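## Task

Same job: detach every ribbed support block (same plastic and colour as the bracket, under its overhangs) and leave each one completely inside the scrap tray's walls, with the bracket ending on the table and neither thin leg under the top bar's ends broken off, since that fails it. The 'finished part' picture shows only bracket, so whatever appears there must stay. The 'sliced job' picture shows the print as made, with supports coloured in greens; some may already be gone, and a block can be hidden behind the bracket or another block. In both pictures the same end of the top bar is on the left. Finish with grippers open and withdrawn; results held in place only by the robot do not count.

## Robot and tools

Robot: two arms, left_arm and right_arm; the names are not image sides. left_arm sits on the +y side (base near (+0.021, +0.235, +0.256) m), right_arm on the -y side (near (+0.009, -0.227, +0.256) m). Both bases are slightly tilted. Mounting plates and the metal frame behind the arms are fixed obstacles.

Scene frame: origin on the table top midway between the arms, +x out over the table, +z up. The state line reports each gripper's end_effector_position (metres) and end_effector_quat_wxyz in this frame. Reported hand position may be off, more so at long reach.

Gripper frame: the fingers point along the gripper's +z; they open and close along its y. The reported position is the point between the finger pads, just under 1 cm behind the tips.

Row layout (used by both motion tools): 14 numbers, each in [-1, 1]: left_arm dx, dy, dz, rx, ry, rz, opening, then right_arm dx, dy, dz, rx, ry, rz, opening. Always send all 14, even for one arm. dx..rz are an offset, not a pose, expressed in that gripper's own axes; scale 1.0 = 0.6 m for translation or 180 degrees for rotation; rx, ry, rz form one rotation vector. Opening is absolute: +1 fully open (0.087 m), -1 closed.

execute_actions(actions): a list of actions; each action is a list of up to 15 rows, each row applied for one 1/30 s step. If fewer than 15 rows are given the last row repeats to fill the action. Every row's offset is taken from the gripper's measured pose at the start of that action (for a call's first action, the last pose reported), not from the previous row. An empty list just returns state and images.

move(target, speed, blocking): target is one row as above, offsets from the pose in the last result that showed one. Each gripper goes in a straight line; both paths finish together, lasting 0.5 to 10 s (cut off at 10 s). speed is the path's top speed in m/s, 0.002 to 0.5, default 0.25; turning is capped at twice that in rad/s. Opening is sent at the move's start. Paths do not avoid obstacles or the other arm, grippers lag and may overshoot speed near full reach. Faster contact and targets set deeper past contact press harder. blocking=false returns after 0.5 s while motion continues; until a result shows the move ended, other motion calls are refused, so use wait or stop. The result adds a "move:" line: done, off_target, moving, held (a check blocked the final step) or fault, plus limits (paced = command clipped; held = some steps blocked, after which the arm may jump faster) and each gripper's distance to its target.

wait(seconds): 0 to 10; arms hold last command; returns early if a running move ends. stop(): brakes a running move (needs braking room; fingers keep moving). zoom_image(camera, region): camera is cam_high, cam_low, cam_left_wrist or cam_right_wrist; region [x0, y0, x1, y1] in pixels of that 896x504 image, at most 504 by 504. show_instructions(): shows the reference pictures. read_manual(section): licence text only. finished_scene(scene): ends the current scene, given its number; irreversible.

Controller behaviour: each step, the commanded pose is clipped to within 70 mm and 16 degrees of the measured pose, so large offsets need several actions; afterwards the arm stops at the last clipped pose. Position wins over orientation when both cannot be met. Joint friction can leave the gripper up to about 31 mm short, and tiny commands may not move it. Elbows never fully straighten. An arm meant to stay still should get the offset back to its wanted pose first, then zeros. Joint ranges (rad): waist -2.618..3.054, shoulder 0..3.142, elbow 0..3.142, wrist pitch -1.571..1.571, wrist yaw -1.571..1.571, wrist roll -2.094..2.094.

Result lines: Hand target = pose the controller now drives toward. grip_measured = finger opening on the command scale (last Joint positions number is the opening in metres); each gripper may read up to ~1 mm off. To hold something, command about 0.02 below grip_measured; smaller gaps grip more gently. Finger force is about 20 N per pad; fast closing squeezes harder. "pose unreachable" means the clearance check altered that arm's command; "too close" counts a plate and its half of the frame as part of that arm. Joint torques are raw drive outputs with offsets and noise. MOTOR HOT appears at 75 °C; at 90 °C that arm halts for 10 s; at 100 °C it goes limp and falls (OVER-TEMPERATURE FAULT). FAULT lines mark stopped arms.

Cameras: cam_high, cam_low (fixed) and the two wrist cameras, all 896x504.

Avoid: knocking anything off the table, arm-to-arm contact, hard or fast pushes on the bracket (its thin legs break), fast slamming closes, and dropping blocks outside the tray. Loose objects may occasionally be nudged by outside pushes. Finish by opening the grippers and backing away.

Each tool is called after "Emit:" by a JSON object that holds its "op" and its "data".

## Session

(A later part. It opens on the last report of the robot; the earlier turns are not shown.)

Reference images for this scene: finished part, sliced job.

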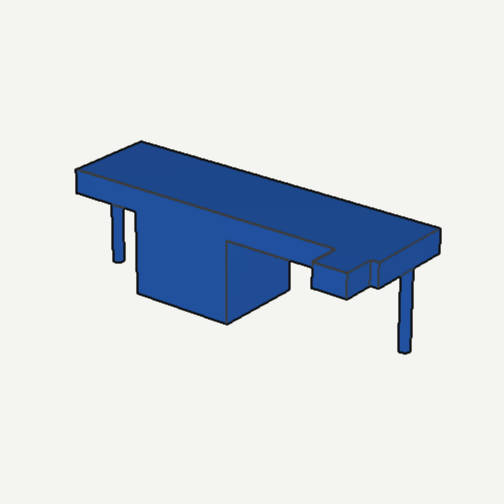

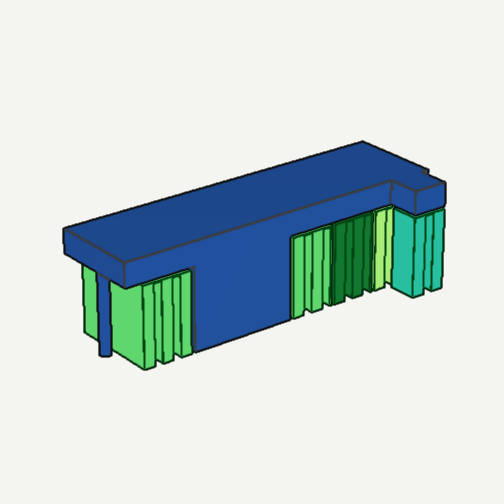

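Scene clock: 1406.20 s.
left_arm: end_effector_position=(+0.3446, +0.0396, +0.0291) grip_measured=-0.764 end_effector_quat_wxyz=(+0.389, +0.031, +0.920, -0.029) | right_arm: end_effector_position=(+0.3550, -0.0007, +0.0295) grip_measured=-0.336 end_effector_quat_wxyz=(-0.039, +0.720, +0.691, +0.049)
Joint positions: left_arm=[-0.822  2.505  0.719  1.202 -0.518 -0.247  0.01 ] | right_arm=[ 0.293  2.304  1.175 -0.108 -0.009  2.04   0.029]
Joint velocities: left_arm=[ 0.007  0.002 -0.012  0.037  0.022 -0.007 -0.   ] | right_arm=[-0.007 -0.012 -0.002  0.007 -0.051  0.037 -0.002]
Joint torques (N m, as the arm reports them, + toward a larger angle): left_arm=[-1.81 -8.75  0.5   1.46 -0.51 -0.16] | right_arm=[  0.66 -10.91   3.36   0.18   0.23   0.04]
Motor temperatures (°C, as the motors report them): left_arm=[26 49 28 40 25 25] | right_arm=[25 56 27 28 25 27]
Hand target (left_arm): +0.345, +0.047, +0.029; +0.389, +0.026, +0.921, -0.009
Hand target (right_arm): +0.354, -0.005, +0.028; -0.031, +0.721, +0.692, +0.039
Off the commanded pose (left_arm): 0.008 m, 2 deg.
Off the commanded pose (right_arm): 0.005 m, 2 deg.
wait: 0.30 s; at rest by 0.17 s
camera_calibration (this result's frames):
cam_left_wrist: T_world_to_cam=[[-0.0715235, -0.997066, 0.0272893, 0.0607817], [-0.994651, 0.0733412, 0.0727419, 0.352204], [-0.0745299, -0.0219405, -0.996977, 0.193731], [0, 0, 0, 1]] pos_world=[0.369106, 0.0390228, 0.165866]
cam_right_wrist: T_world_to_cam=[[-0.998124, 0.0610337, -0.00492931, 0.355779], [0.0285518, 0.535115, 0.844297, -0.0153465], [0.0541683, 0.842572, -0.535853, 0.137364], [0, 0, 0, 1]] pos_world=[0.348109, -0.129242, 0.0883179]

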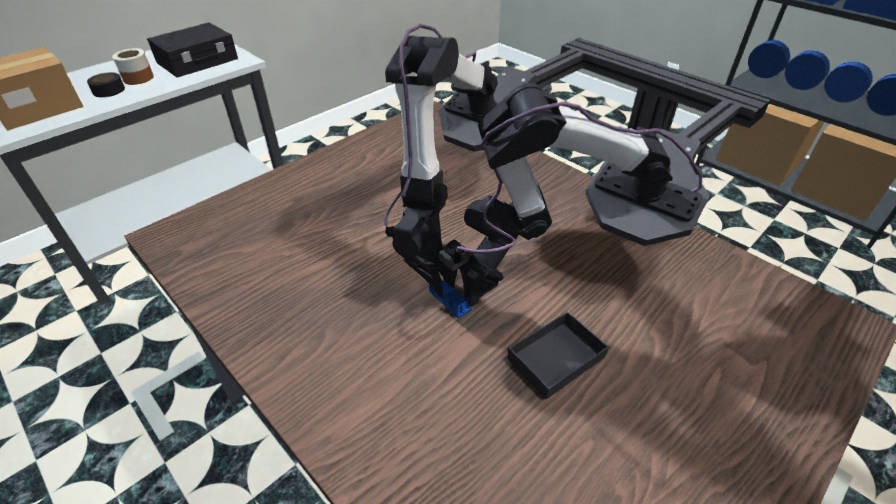

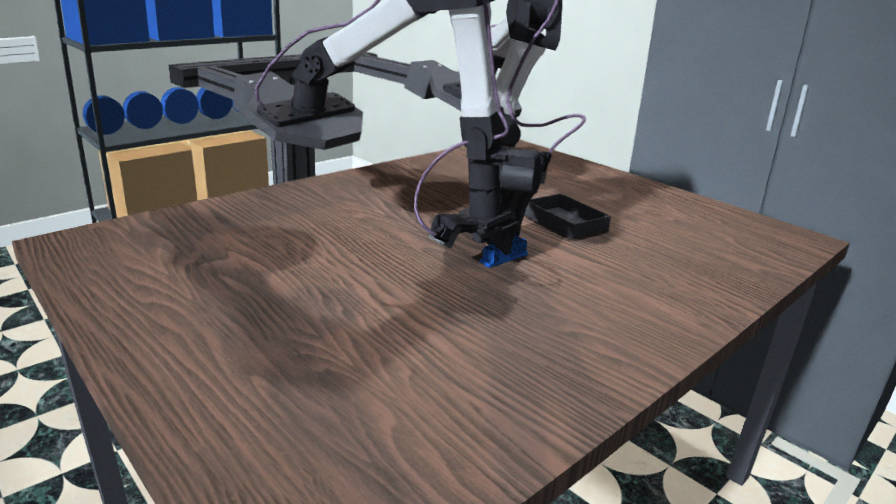

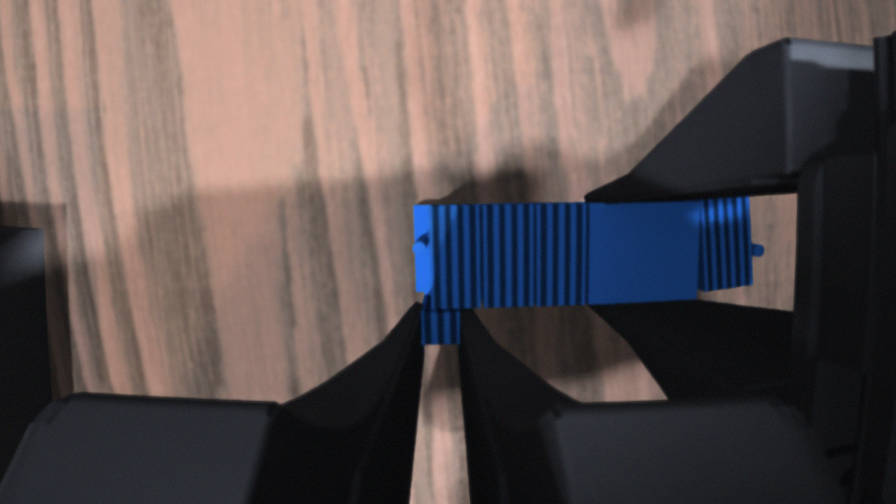

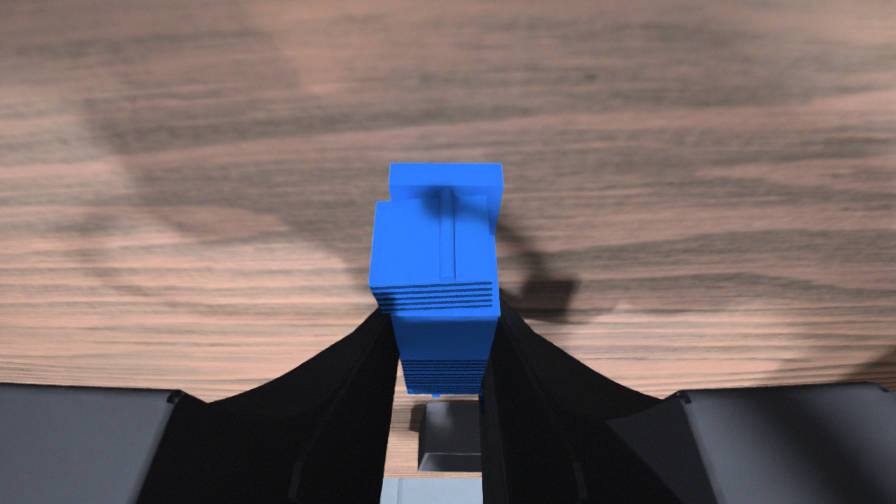

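Emit:
{"op": "execute_actions", "data": {"actions": [[[0,0.014,0,-0.0151,0,0,-0.80, -0.008,0,0.002,0,-0.009,0,-0.37],[0,0.0147,0,-0.0159,0,0,-0.80, -0.0086,0,0.0021,0,-0.0096,0,-0.37],[0,0.0154,0,-0.0166,0,0,-0.80, -0.0092,0,0.0023,0,-0.0103,0,-0.37],[0,0.0161,0,-0.0174,0,0,-0.80, -0.0098,0,0.0024,0,-0.011,0,-0.37],[0,0.0168,0,-0.0181,0,0,-0.80, -0.0104,0,0.0026,0,-0.0116,0,-0.37],[0,0.0175,0,-0.0189,0,0,-0.80, -0.011,0,0.0027,0,-0.0123,0,-0.37],[0,0.0182,0,-0.0197,0,0,-0.80, -0.0116,0,0.0029,0,-0.013,0,-0.37],[0,0.0189,0,-0.0204,0,0,-0.80, -0.0122,0,0.003,0,-0.0137,0,-0.37],[0,0.0196,0,-0.0212,0,0,-0.80, -0.0128,0,0.0032,0,-0.0143,0,-0.37],[0,0.0203,0,-0.0219,0,0,-0.80, -0.0134,0,0.0033,0,-0.015,0,-0.37],[0,0.021,0,-0.0227,0,0,-0.80, -0.014,0,0.0035,0,-0.0157,0,-0.37],[0,0.0217,0,-0.0234,0,0,-0.80, -0.0146,0,0.0036,0,-0.0164,0,-0.37],[0,0.0224,0,-0.0242,0,0,-0.80, -0.0152,0,0.0038,0,-0.017,0,-0.37],[0,0.0231,0,-0.0249,0,0,-0.80, -0.0158,0,0.0039,0,-0.0177,0,-0.37],[0,0.0235,0,-0.0254,0,0,-0.80, -0.016,0,0.004,0,-0.018,0,-0.37]]]}}

Scene clock: 1413.07 s.
left_arm: end_effector_position=(+0.3449, +0.0404, +0.0294) grip_measured=-0.764 end_effector_quat_wxyz=(+0.390, +0.025, +0.920, -0.028) | right_arm: end_effector_position=(+0.3553, -0.0006, +0.0296) grip_measured=-0.336 end_effector_quat_wxyz=(-0.039, +0.720, +0.691, +0.050)
Joint positions: left_arm=[-0.822  2.505  0.719  1.202 -0.527 -0.259  0.01 ] | right_arm=[ 0.293  2.304  1.175 -0.107 -0.009  2.04   0.029]
Joint velocities: left_arm=[-0.046  0.007 -0.002  0.037 -0.081  0.022 -0.001] | right_arm=[-0.017  0.012  0.012  0.022 -0.037  0.081 -0.001]
Joint torques (N m, as the arm reports them, + toward a larger angle): left_arm=[-1.55 -8.78  0.59  1.38 -0.7  -0.15] | right_arm=[  0.7  -10.83   3.72   0.03   0.54   0.01]
Motor temperatures (°C, as the motors report them): left_arm=[26 49 28 39 25 25] | right_arm=[25 57 27 28 25 27]
Hand target (left_arm): +0.346, +0.054, +0.029; +0.391, +0.016, +0.920, +0.007
Hand target (right_arm): +0.355, -0.010, +0.026; -0.020, +0.721, +0.692, +0.030
Off the commanded pose (left_arm): 0.013 m, 4 deg.
Off the commanded pose (right_arm): 0.010 m, 3 deg.
camera_calibration (this result's frames):
cam_left_wrist: T_world_to_cam=[[-0.0579502, -0.997881, 0.0295752, 0.056851], [-0.995686, 0.0599222, 0.0708385, 0.353379], [-0.0724606, -0.0253425, -0.997049, 0.193442], [0, 0, 0, 1]] pos_world=[0.369166, 0.0404576, 0.166157]
cam_right_wrist: T_world_to_cam=[[-0.998104, 0.0612084, -0.00644558, 0.356184], [0.027347, 0.534868, 0.844493, -0.015013], [0.0551376, 0.842716, -0.535528, 0.136929], [0, 0, 0, 1]] pos_world=[0.348369, -0.129163, 0.0883032]

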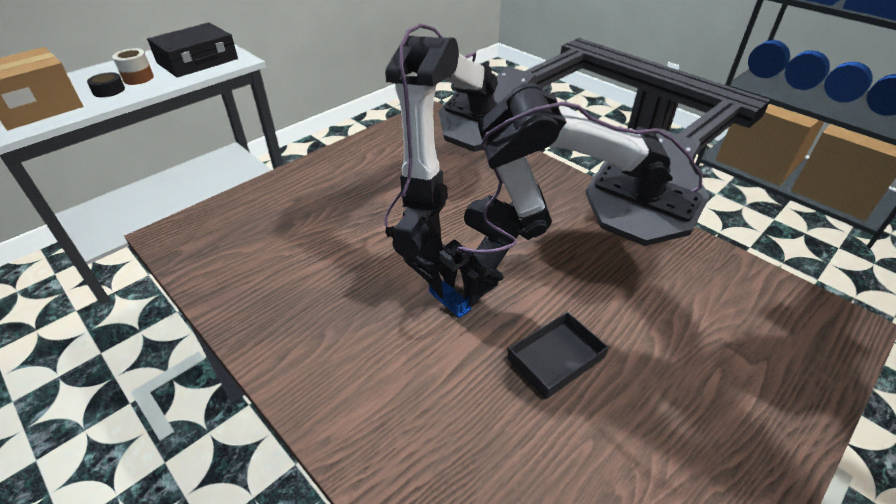

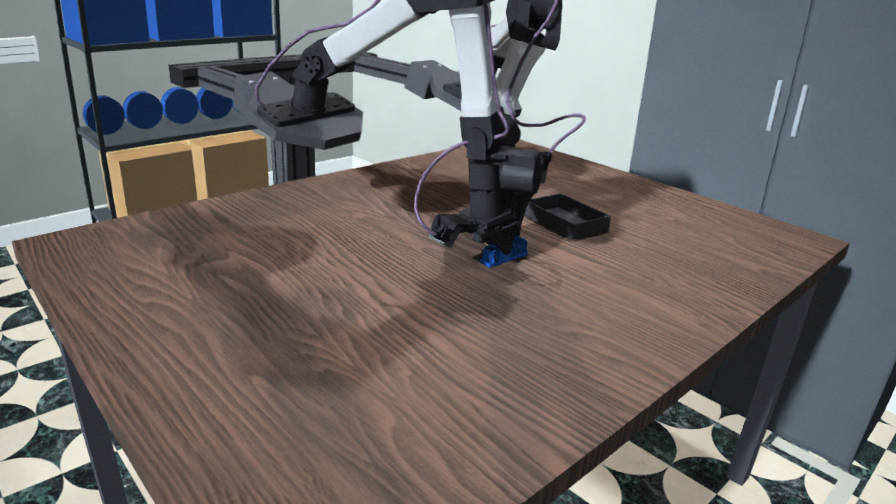

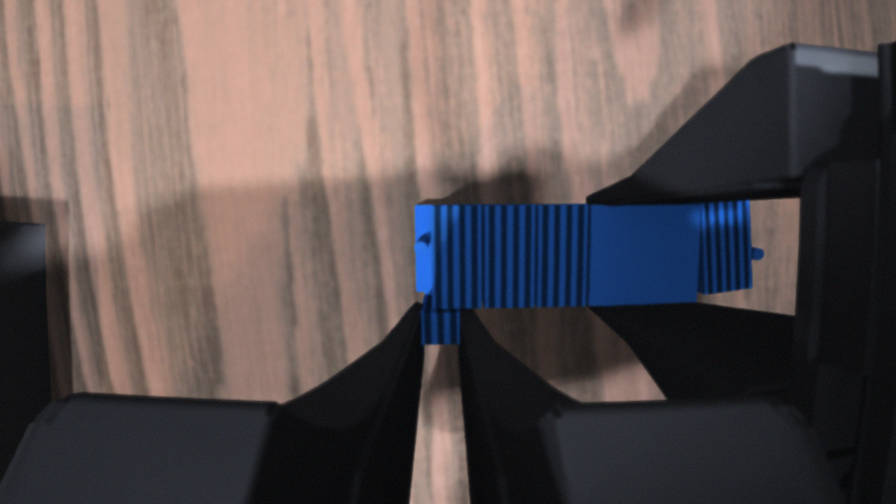

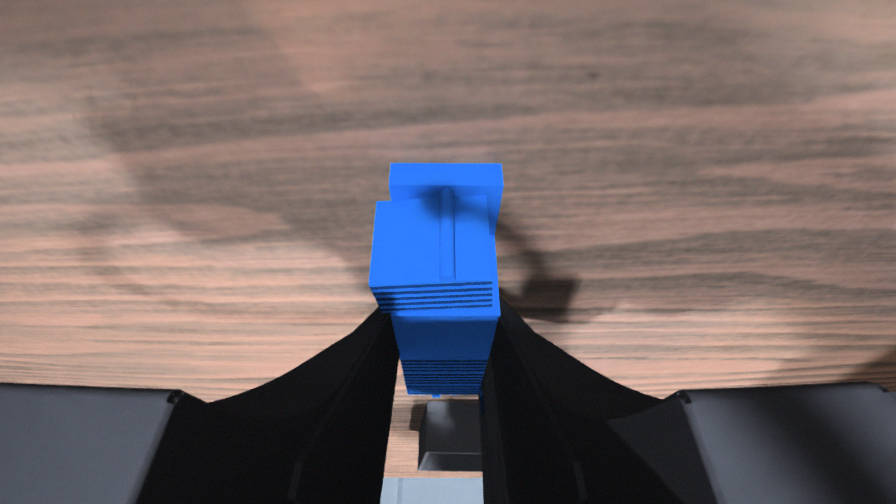

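Emit:
{"op": "execute_actions", "data": {"actions": [[[0,0.0225,0,-0.0243,0,0,-0.80, -0.016,0,0.004,0,-0.018,0,-0.37],[0,0.0233,0,-0.0252,0,0,-0.80, -0.0166,0,0.0041,0,-0.0187,0,-0.37],[0,0.0241,0,-0.026,0,0,-0.80, -0.0172,0,0.0043,0,-0.0193,0,-0.37],[0,0.0249,0,-0.0269,0,0,-0.80, -0.0178,0,0.0044,0,-0.02,0,-0.37],[0,0.0257,0,-0.0278,0,0,-0.80, -0.0184,0,0.0046,0,-0.0207,0,-0.37],[0,0.0265,0,-0.0286,0,0,-0.80, -0.019,0,0.0047,0,-0.0213,0,-0.37],[0,0.0273,0,-0.0295,0,0,-0.80, -0.0196,0,0.0049,0,-0.022,0,-0.37],[0,0.0281,0,-0.0303,0,0,-0.80, -0.0202,0,0.005,0,-0.0227,0,-0.37],[0,0.0289,0,-0.0312,0,0,-0.80, -0.0208,0,0.0052,0,-0.0233,0,-0.37],[0,0.0297,0,-0.0321,0,0,-0.80, -0.0214,0,0.0053,0,-0.024,0,-0.37],[0,0.0305,0,-0.0329,0,0,-0.80, -0.022,0,0.0055,0,-0.0247,0,-0.37],[0,0.0313,0,-0.0338,0,0,-0.80, -0.0226,0,0.0056,0,-0.0253,0,-0.37],[0,0.0321,0,-0.0347,0,0,-0.80, -0.0232,0,0.0058,0,-0.026,0,-0.37],[0,0.0329,0,-0.0355,0,0,-0.80, -0.0238,0,0.0059,0,-0.0267,0,-0.37],[0,0.0335,0,-0.0362,0,0,-0.80, -0.0244,0,0.0061,0,-0.0273,0,-0.37]]]}}

Scene clock: 1419.80 s.
left_arm: end_effector_position=(+0.3450, +0.0423, +0.0300) grip_measured=-0.764 end_effector_quat_wxyz=(+0.393, +0.014, +0.919, -0.021) | right_arm: end_effector_position=(+0.3554, +0.0009, +0.0296) grip_measured=-0.336 end_effector_quat_wxyz=(-0.036, +0.718, +0.693, +0.050)
Joint positions: left_arm=[-0.827  2.505  0.719  1.2   -0.552 -0.276  0.01 ] | right_arm=[ 0.299  2.304  1.175 -0.103 -0.002  2.04   0.029]
Joint velocities: left_arm=[-0.017 -0.017 -0.007 -0.066 -0.037 -0.081 -0.001] | right_arm=[ 0.002 -0.002 -0.002 -0.066  0.066 -0.037  0.001]
Joint torques (N m, as the arm reports them, + toward a larger angle): left_arm=[-1.26 -8.97  0.69  1.3  -0.89 -0.11] | right_arm=[  0.15 -10.81   3.95  -0.15   0.77   0.01]
Motor temperatures (°C, as the motors report them): left_arm=[26 49 28 39 26 25] | right_arm=[25 57 27 28 26 27]
Hand target (left_arm): +0.346, +0.060, +0.029; +0.392, +0.003, +0.920, +0.023
Hand target (right_arm): +0.355, -0.015, +0.025; -0.009, +0.721, +0.692, +0.021
Off the commanded pose (left_arm): 0.018 m, 5 deg.
Off the commanded pose (right_arm): 0.017 m, 5 deg.
camera_calibration (this result's frames):
cam_left_wrist: T_world_to_cam=[[-0.0336057, -0.999106, 0.025649, 0.0505047], [-0.997176, 0.0352434, 0.0663235, 0.354989], [-0.0671681, -0.0233477, -0.997468, 0.192217], [0, 0, 0, 1]] pos_world=[0.368594, 0.0424363, 0.16689]
cam_right_wrist: T_world_to_cam=[[-0.998322, 0.0565295, -0.0125918, 0.35639], [0.0198332, 0.537974, 0.842728, -0.0131248], [0.0544131, 0.841064, -0.538192, 0.136026], [0, 0, 0, 1]] pos_world=[0.348651, -0.127492, 0.0887563]

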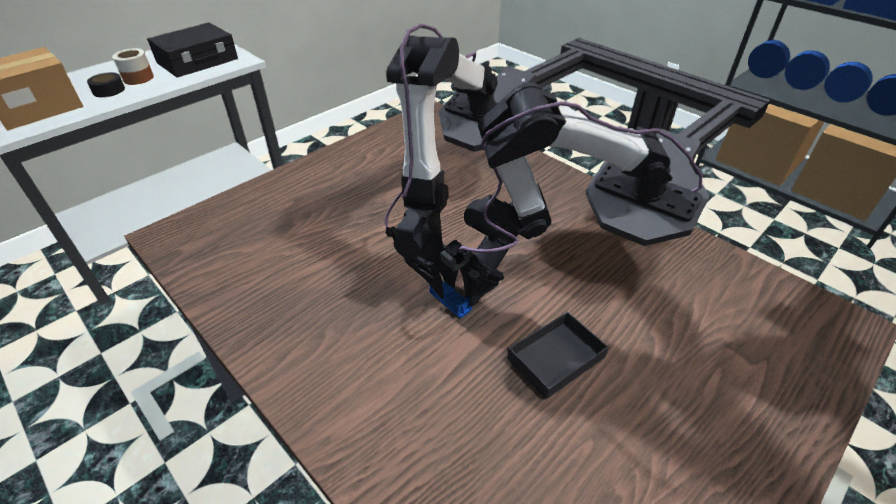

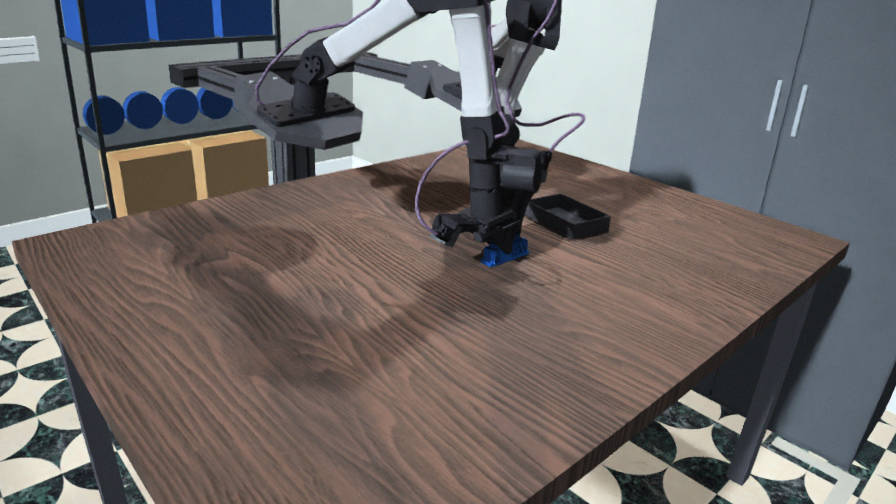

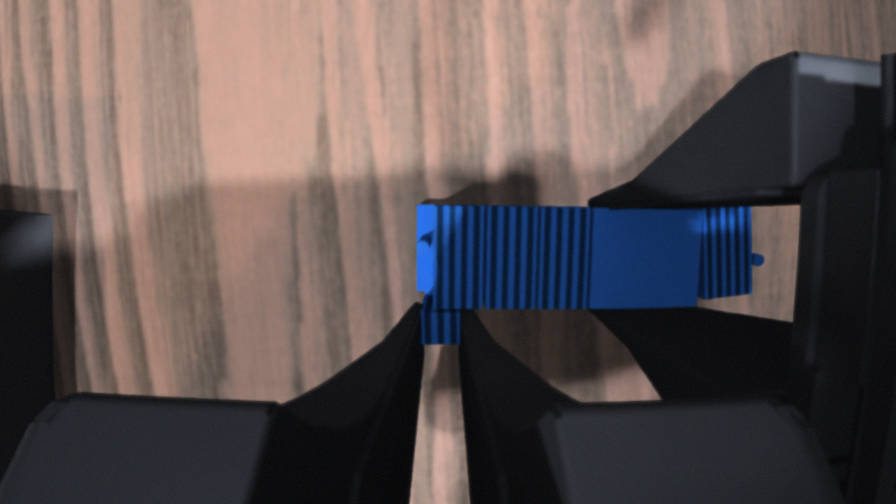

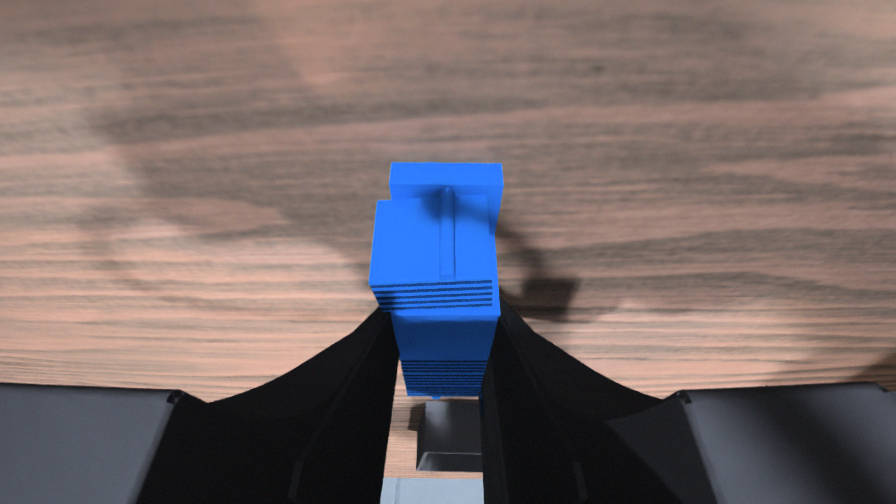

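Emit:
{"op": "show_instructions", "data": {}}

Emit:
{"op": "zoom_image", "data": {"camera": "cam_left_wrist", "region": [380, 180, 560, 360]}}

Reference images for this scene: finished part, sliced job.

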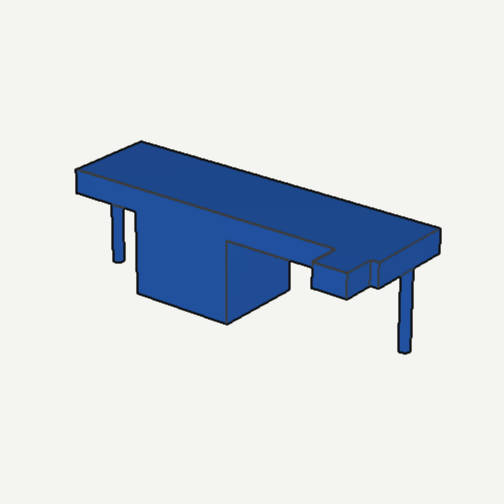

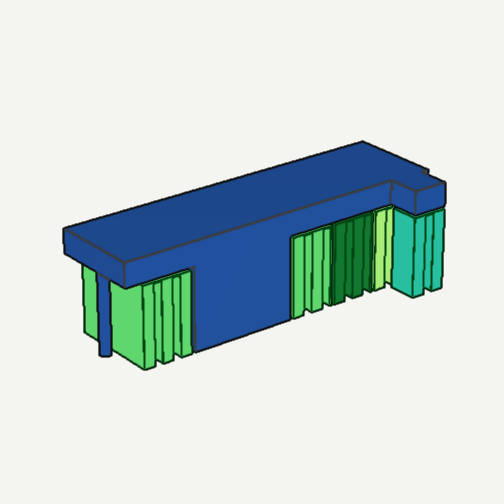

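Region (380, 180, 560, 360) of cam_left_wrist's 896x504 image, scaled by 2.800, with more detail than that image has.

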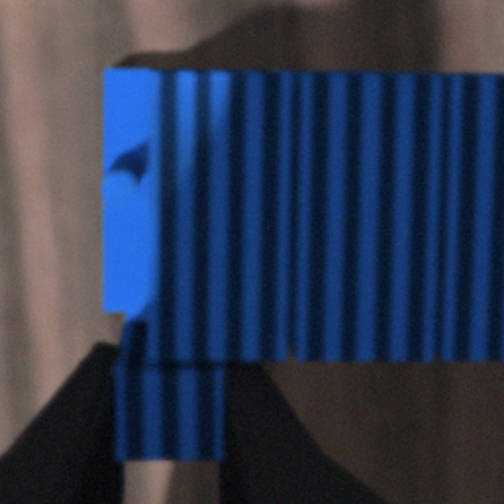

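Emit:
{"op": "execute_actions", "data": {"actions": [[[0,0.026,0,-0.026,0,0,-0.80, -0.023,0,0.006,0,-0.024,0,-0.37],[0,0.022,0,-0.022,0,0,-0.80, -0.0195,0,0.005,0,-0.02,0,-0.37],[0,0.018,0,-0.018,0,0,-0.80, -0.016,0,0.004,0,-0.0165,0,-0.37],[0,0.014,0,-0.014,0,0,-0.80, -0.0125,0,0.003,0,-0.013,0,-0.37],[0,0.010,0,-0.010,0,0,-0.80, -0.009,0,0.002,0,-0.009,0,-0.37],[0,0.006,0,-0.006,0,0,-0.80, -0.0055,0,0.001,0,-0.0055,0,-0.37],[0,0.003,0,-0.003,0,0,-0.78, -0.0025,0,0.0005,0,-0.0025,0,-0.37],[0,0,0,0,0,0,-0.75, 0,0,0,0,0,0,-0.37],[0,0,0,0,0,0,-0.70, 0,0,0,0,0,0,-0.37],[0,0,0,0,0,0,-0.64, 0,0,0,0,0,0,-0.37],[0,0,0,0,0,0,-0.58, 0,0,0,0,0,0,-0.37],[0,0,0,0,0,0,-0.55, 0,0,0,0,0,0,-0.37]]]}}

Emit:
{"op": "move", "data": {"target": [-0.0344,-0.0027,-0.0604,0,0,0,-0.55, 0,0,0,0,0,0,-0.37], "speed": 0.12}}

Scene clock: 1528.20 s.
left_arm: end_effector_position=(+0.3446, +0.0417, +0.0299) grip_measured=-0.550 end_effector_quat_wxyz=(+0.392, +0.012, +0.920, -0.023) | right_arm: end_effector_position=(+0.3553, +0.0020, +0.0299) grip_measured=-0.336 end_effector_quat_wxyz=(-0.037, +0.718, +0.693, +0.052)
Joint positions: left_arm=[-0.828  2.505  0.719  1.199 -0.551 -0.282  0.02 ] | right_arm=[ 0.3    2.304  1.175 -0.101 -0.005  2.04   0.029]
Joint velocities: left_arm=[-0.002  0.002 -0.012  0.037  0.007  0.022  0.001] | right_arm=[-0.012 -0.002 -0.012 -0.007  0.022  0.037 -0.   ]
Joint torques (N m, as the arm reports them, + toward a larger angle): left_arm=[-1.85 -8.43  0.43  1.63 -0.08 -0.13] | right_arm=[  0.62 -11.09   2.83   0.34  -0.05   0.04]
Motor temperatures (°C, as the motors report them): left_arm=[25 51 28 37 27 25] | right_arm=[25 57 28 27 27 27]
Hand target (left_arm): +0.345, +0.042, +0.030; +0.393, +0.014, +0.919, -0.021
Hand target (right_arm): +0.355, +0.001, +0.030; -0.036, +0.718, +0.693, +0.050
Off the commanded pose (left_arm): 0.001 m, 0 deg.
Off the commanded pose (right_arm): 0.001 m, 0 deg.
camera_calibration (this result's frames):
cam_left_wrist: T_world_to_cam=[[-0.0313956, -0.999053, 0.0301161, 0.0489831], [-0.997152, 0.0333746, 0.0676322, 0.35466], [-0.0685733, -0.027907, -0.997256, 0.192729], [0, 0, 0, 1]] pos_world=[0.368404, 0.0424785, 0.166739]
cam_right_wrist: T_world_to_cam=[[-0.99838, 0.0554486, -0.0127971, 0.356305], [0.0188685, 0.534714, 0.844822, -0.0136895], [0.0536869, 0.843212, -0.534894, 0.135408], [0, 0, 0, 1]] pos_world=[0.348717, -0.126614, 0.0885538]

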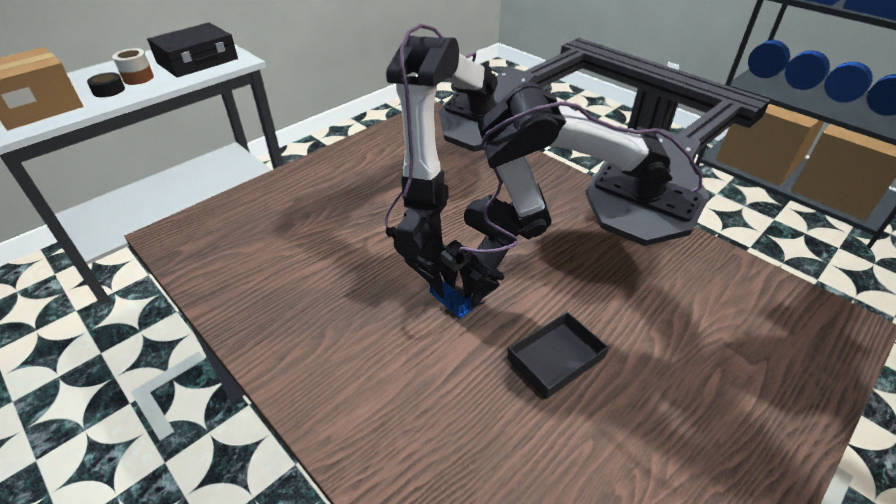

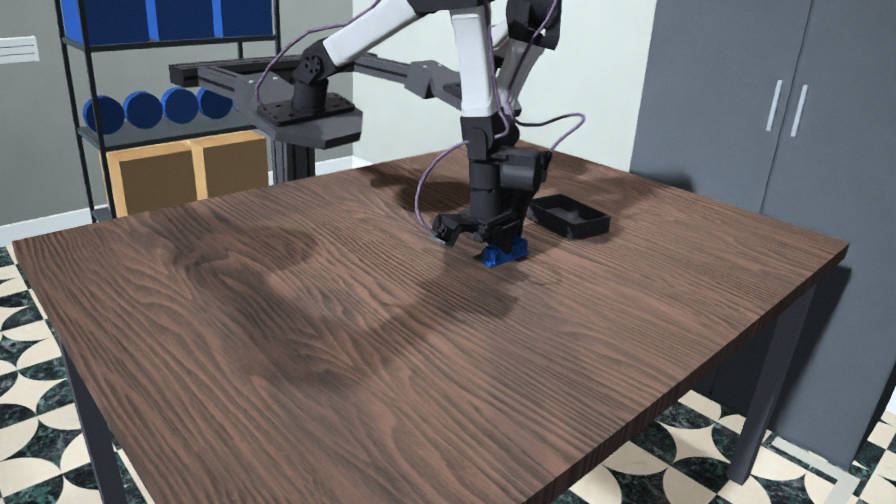

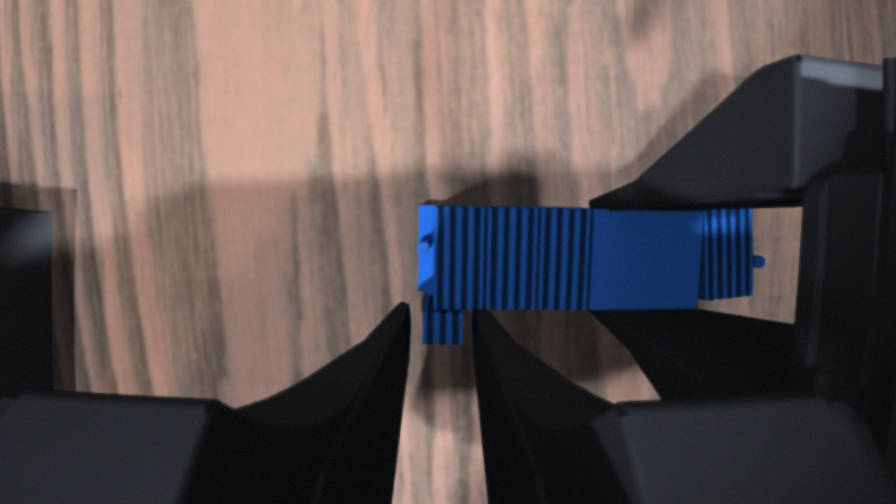

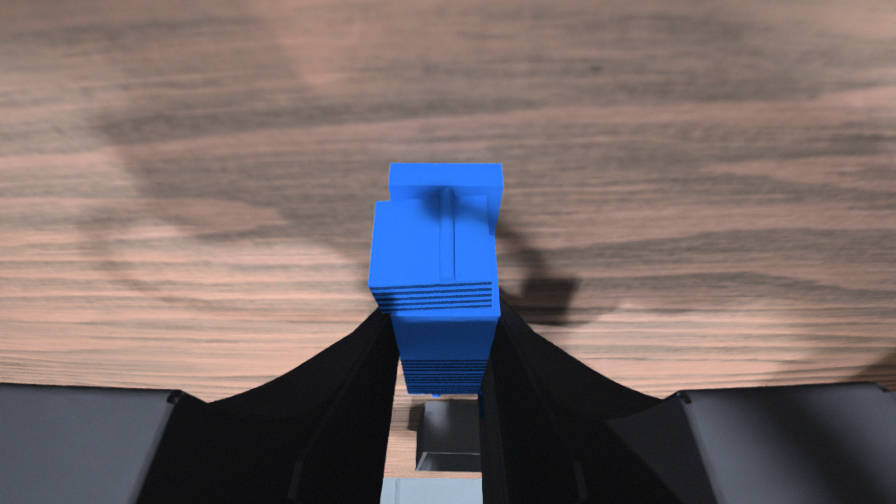

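Scene clock: 1529.20 s.
left_arm: end_effector_position=(+0.3444, +0.0361, +0.0724) grip_measured=-0.550 end_effector_quat_wxyz=(+0.406, +0.004, +0.913, -0.032) | right_arm: end_effector_position=(+0.3554, +0.0020, +0.0299) grip_measured=-0.336 end_effector_quat_wxyz=(-0.037, +0.718, +0.693, +0.052)
Joint positions: left_arm=[-0.874  2.336  0.629  1.143 -0.588 -0.312  0.02 ] | right_arm=[ 0.3    2.304  1.175 -0.101 -0.005  2.04   0.029]
Joint velocities: left_arm=[-0.007 -0.007  0.007 -0.066 -0.125  0.037 -0.   ] | right_arm=[-0.002 -0.002  0.017  0.066  0.081 -0.037 -0.001]
Joint torques (N m, as the arm reports them, + toward a larger angle): left_arm=[-2.78 -8.98 -1.01  1.34 -0.2  -0.21] | right_arm=[  0.61 -11.08   2.99   0.36  -0.06   0.04]
Motor temperatures (°C, as the motors report them): left_arm=[25 51 28 37 27 25] | right_arm=[25 57 28 27 27 27]
Hand target (left_arm): +0.333, +0.041, +0.070; +0.392, +0.012, +0.920, -0.023
Hand target (right_arm): +0.355, +0.002, +0.030; -0.037, +0.718, +0.693, +0.052
Off the commanded pose (left_arm): 0.013 m, 2 deg.
Off the commanded pose (right_arm): 0.000 m, 0 deg.
move: off_target (left_arm)
camera_calibration (this result's frames):
cam_left_wrist: T_world_to_cam=[[-0.0250178, -0.998274, 0.0531308, 0.0382065], [-0.998944, 0.0270124, 0.0371596, 0.354825], [-0.0385306, -0.0521451, -0.997896, 0.225549], [0, 0, 0, 1]] pos_world=[0.364097, 0.0403172, 0.209859]
cam_right_wrist: T_world_to_cam=[[-0.998373, 0.0554882, -0.0131315, 0.356397], [0.0185981, 0.534578, 0.844915, -0.0136301], [0.0539026, 0.843296, -0.53474, 0.135297], [0, 0, 0, 1]] pos_world=[0.348778, -0.126585, 0.088545]

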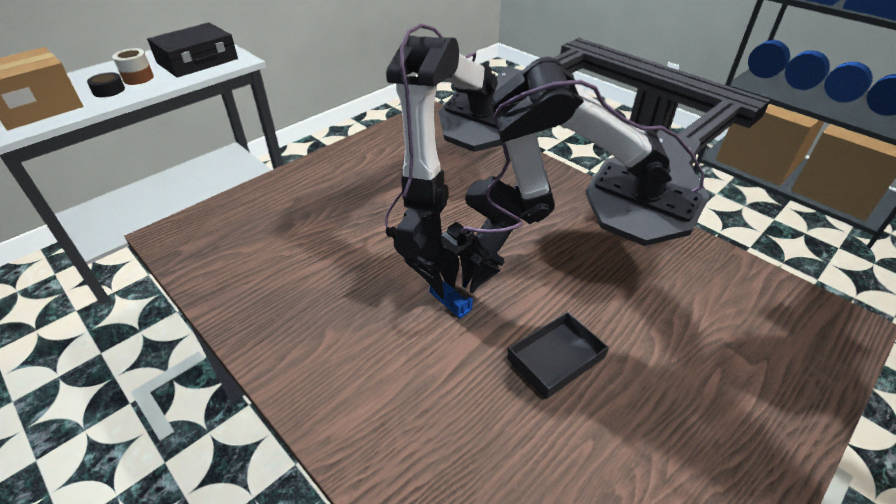

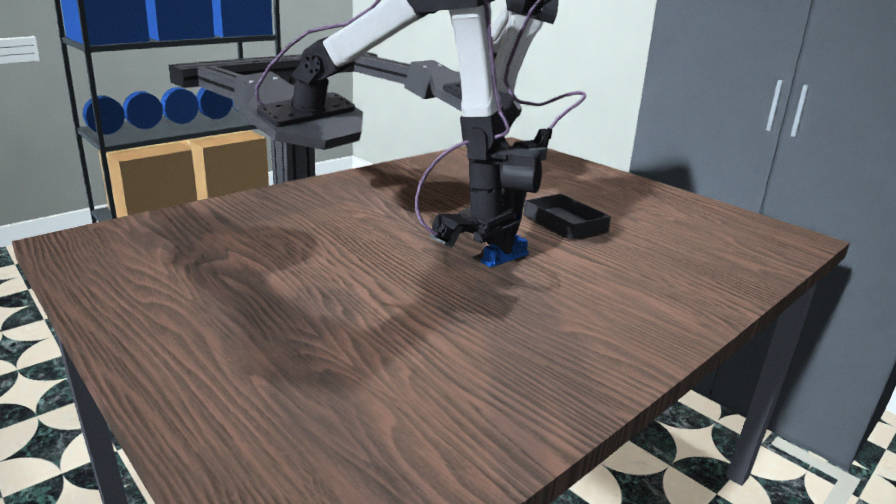

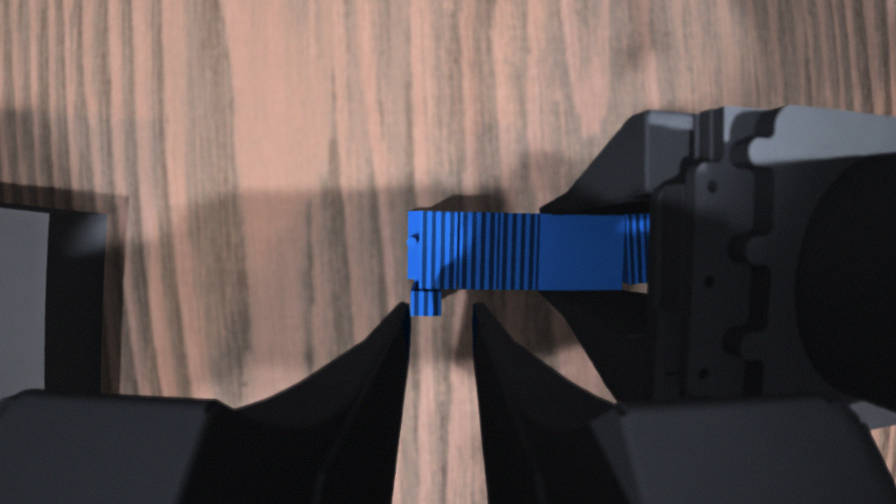

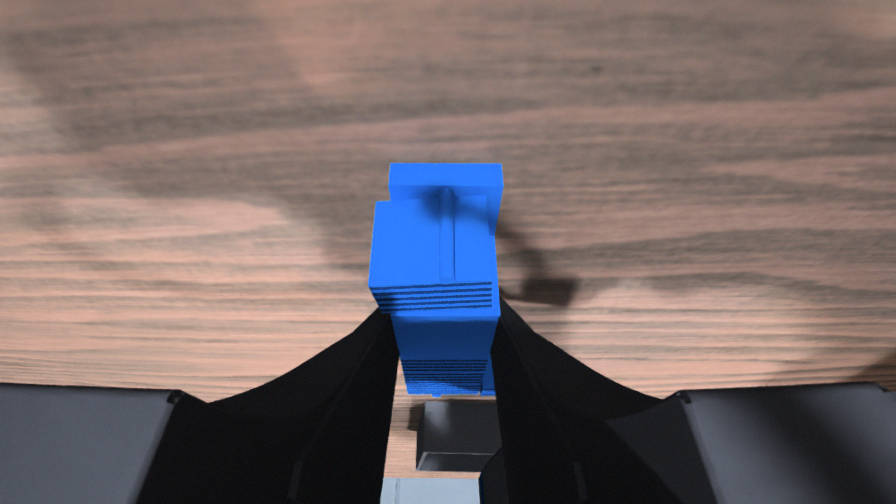

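Emit:
{"op": "move", "data": {"target": [-0.0348,0.0174,0.0057,-0.1716,0.1556,-0.4631,0.287, 0,0,0,0,0,0,-0.37], "speed": 0.4}}

Scene clock: 1543.03 s.
left_arm: end_effector_position=(+0.3556, +0.0478, +0.0798) grip_measured=+0.287 end_effector_quat_wxyz=(+0.068, -0.674, +0.734, -0.058) | right_arm: end_effector_position=(+0.3554, +0.0020, +0.0299) grip_measured=-0.336 end_effector_quat_wxyz=(-0.037, +0.718, +0.693, +0.052)
Joint positions: left_arm=[-0.645  2.101  0.935 -0.023 -0.262 -1.895  0.056] | right_arm=[ 0.3    2.304  1.175 -0.101 -0.005  2.04   0.029]
Joint velocities: left_arm=[-0.007  0.002  0.012  0.022 -0.037 -0.007 -0.001] | right_arm=[-0.002  0.017  0.007 -0.007 -0.037  0.095  0.   ]
Joint torques (N m, as the arm reports them, + toward a larger angle): left_arm=[-0.32 -9.77  4.97  0.41  0.04 -0.23] | right_arm=[  0.62 -11.03   2.97   0.36  -0.06   0.02]
Motor temperatures (°C, as the motors report them): left_arm=[25 51 28 37 27 25] | right_arm=[25 58 28 27 26 27]
Hand target (left_arm): +0.364, +0.048, +0.085; -0.065, +0.681, -0.727, +0.063
Hand target (right_arm): +0.355, +0.002, +0.030; -0.037, +0.718, +0.693, +0.052
Off the commanded pose (left_arm): 0.008 m, 2 deg.
Off the commanded pose (right_arm): 0.000 m, 0 deg.
move: done
camera_calibration (this result's frames):
cam_left_wrist: T_world_to_cam=[[0.982346, -0.0811346, 0.168563, -0.361413], [-0.180671, -0.645181, 0.742361, 0.0503107], [0.0485225, -0.75971, -0.64845, 0.208937], [0, 0, 0, 1]] pos_world=[0.353984, 0.161867, 0.159057]
cam_right_wrist: T_world_to_cam=[[-0.998373, 0.0554882, -0.0131315, 0.356397], [0.0185981, 0.534578, 0.844915, -0.0136301], [0.0539026, 0.843296, -0.53474, 0.135297], [0, 0, 0, 1]] pos_world=[0.348778, -0.126585, 0.088545]

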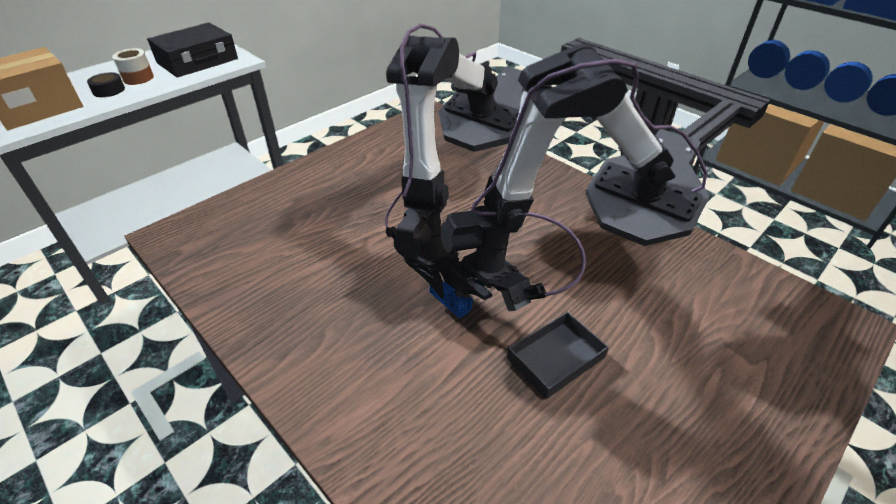

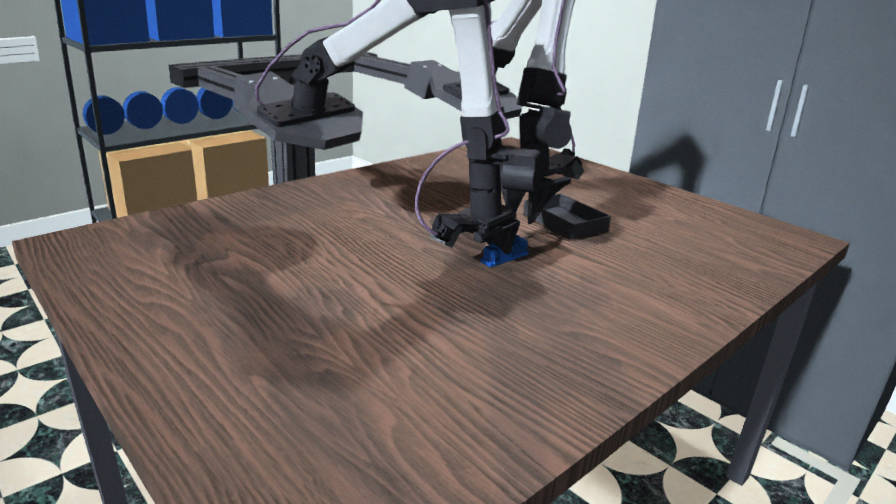

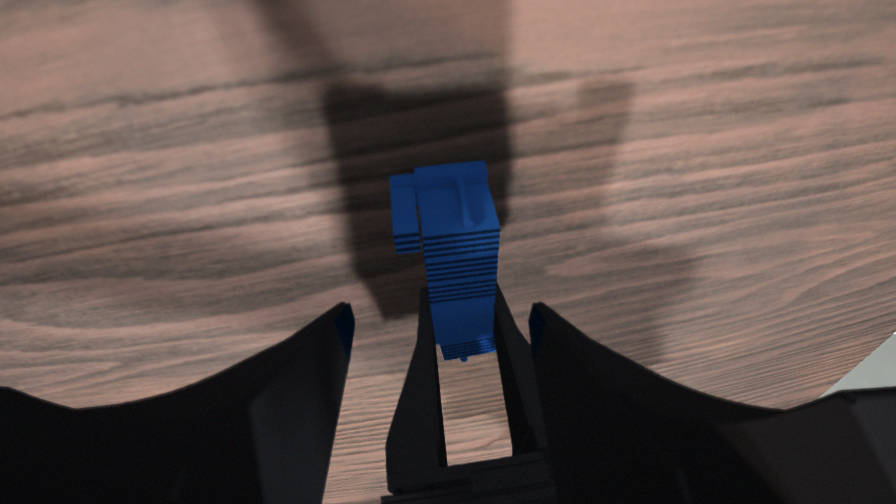

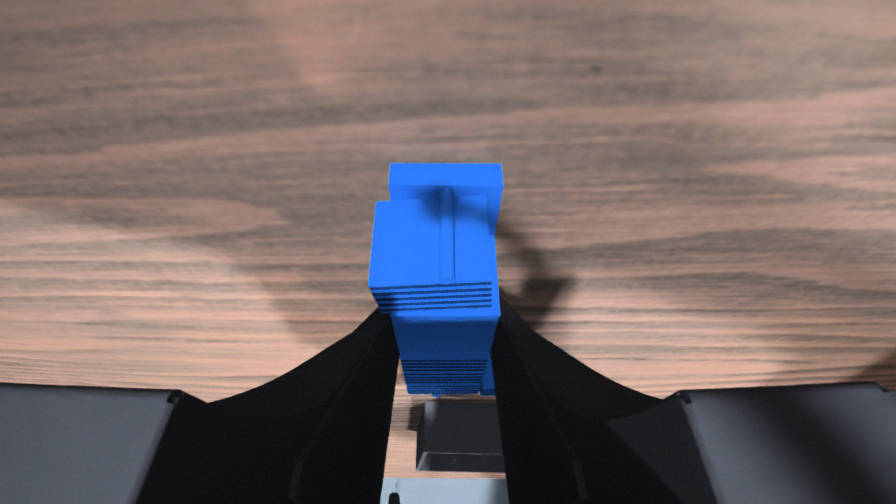

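Emit:
{"op": "zoom_image", "data": {"camera": "cam_left_wrist", "region": [330, 140, 570, 380]}}

Region (330, 140, 570, 380) of cam_left_wrist's 896x504 image, scaled by 2.100, with more detail than that image has.

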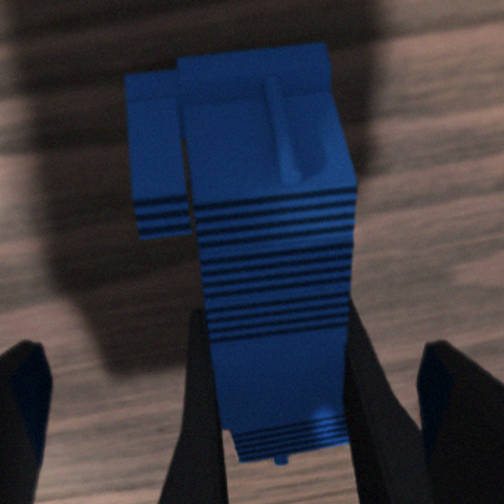

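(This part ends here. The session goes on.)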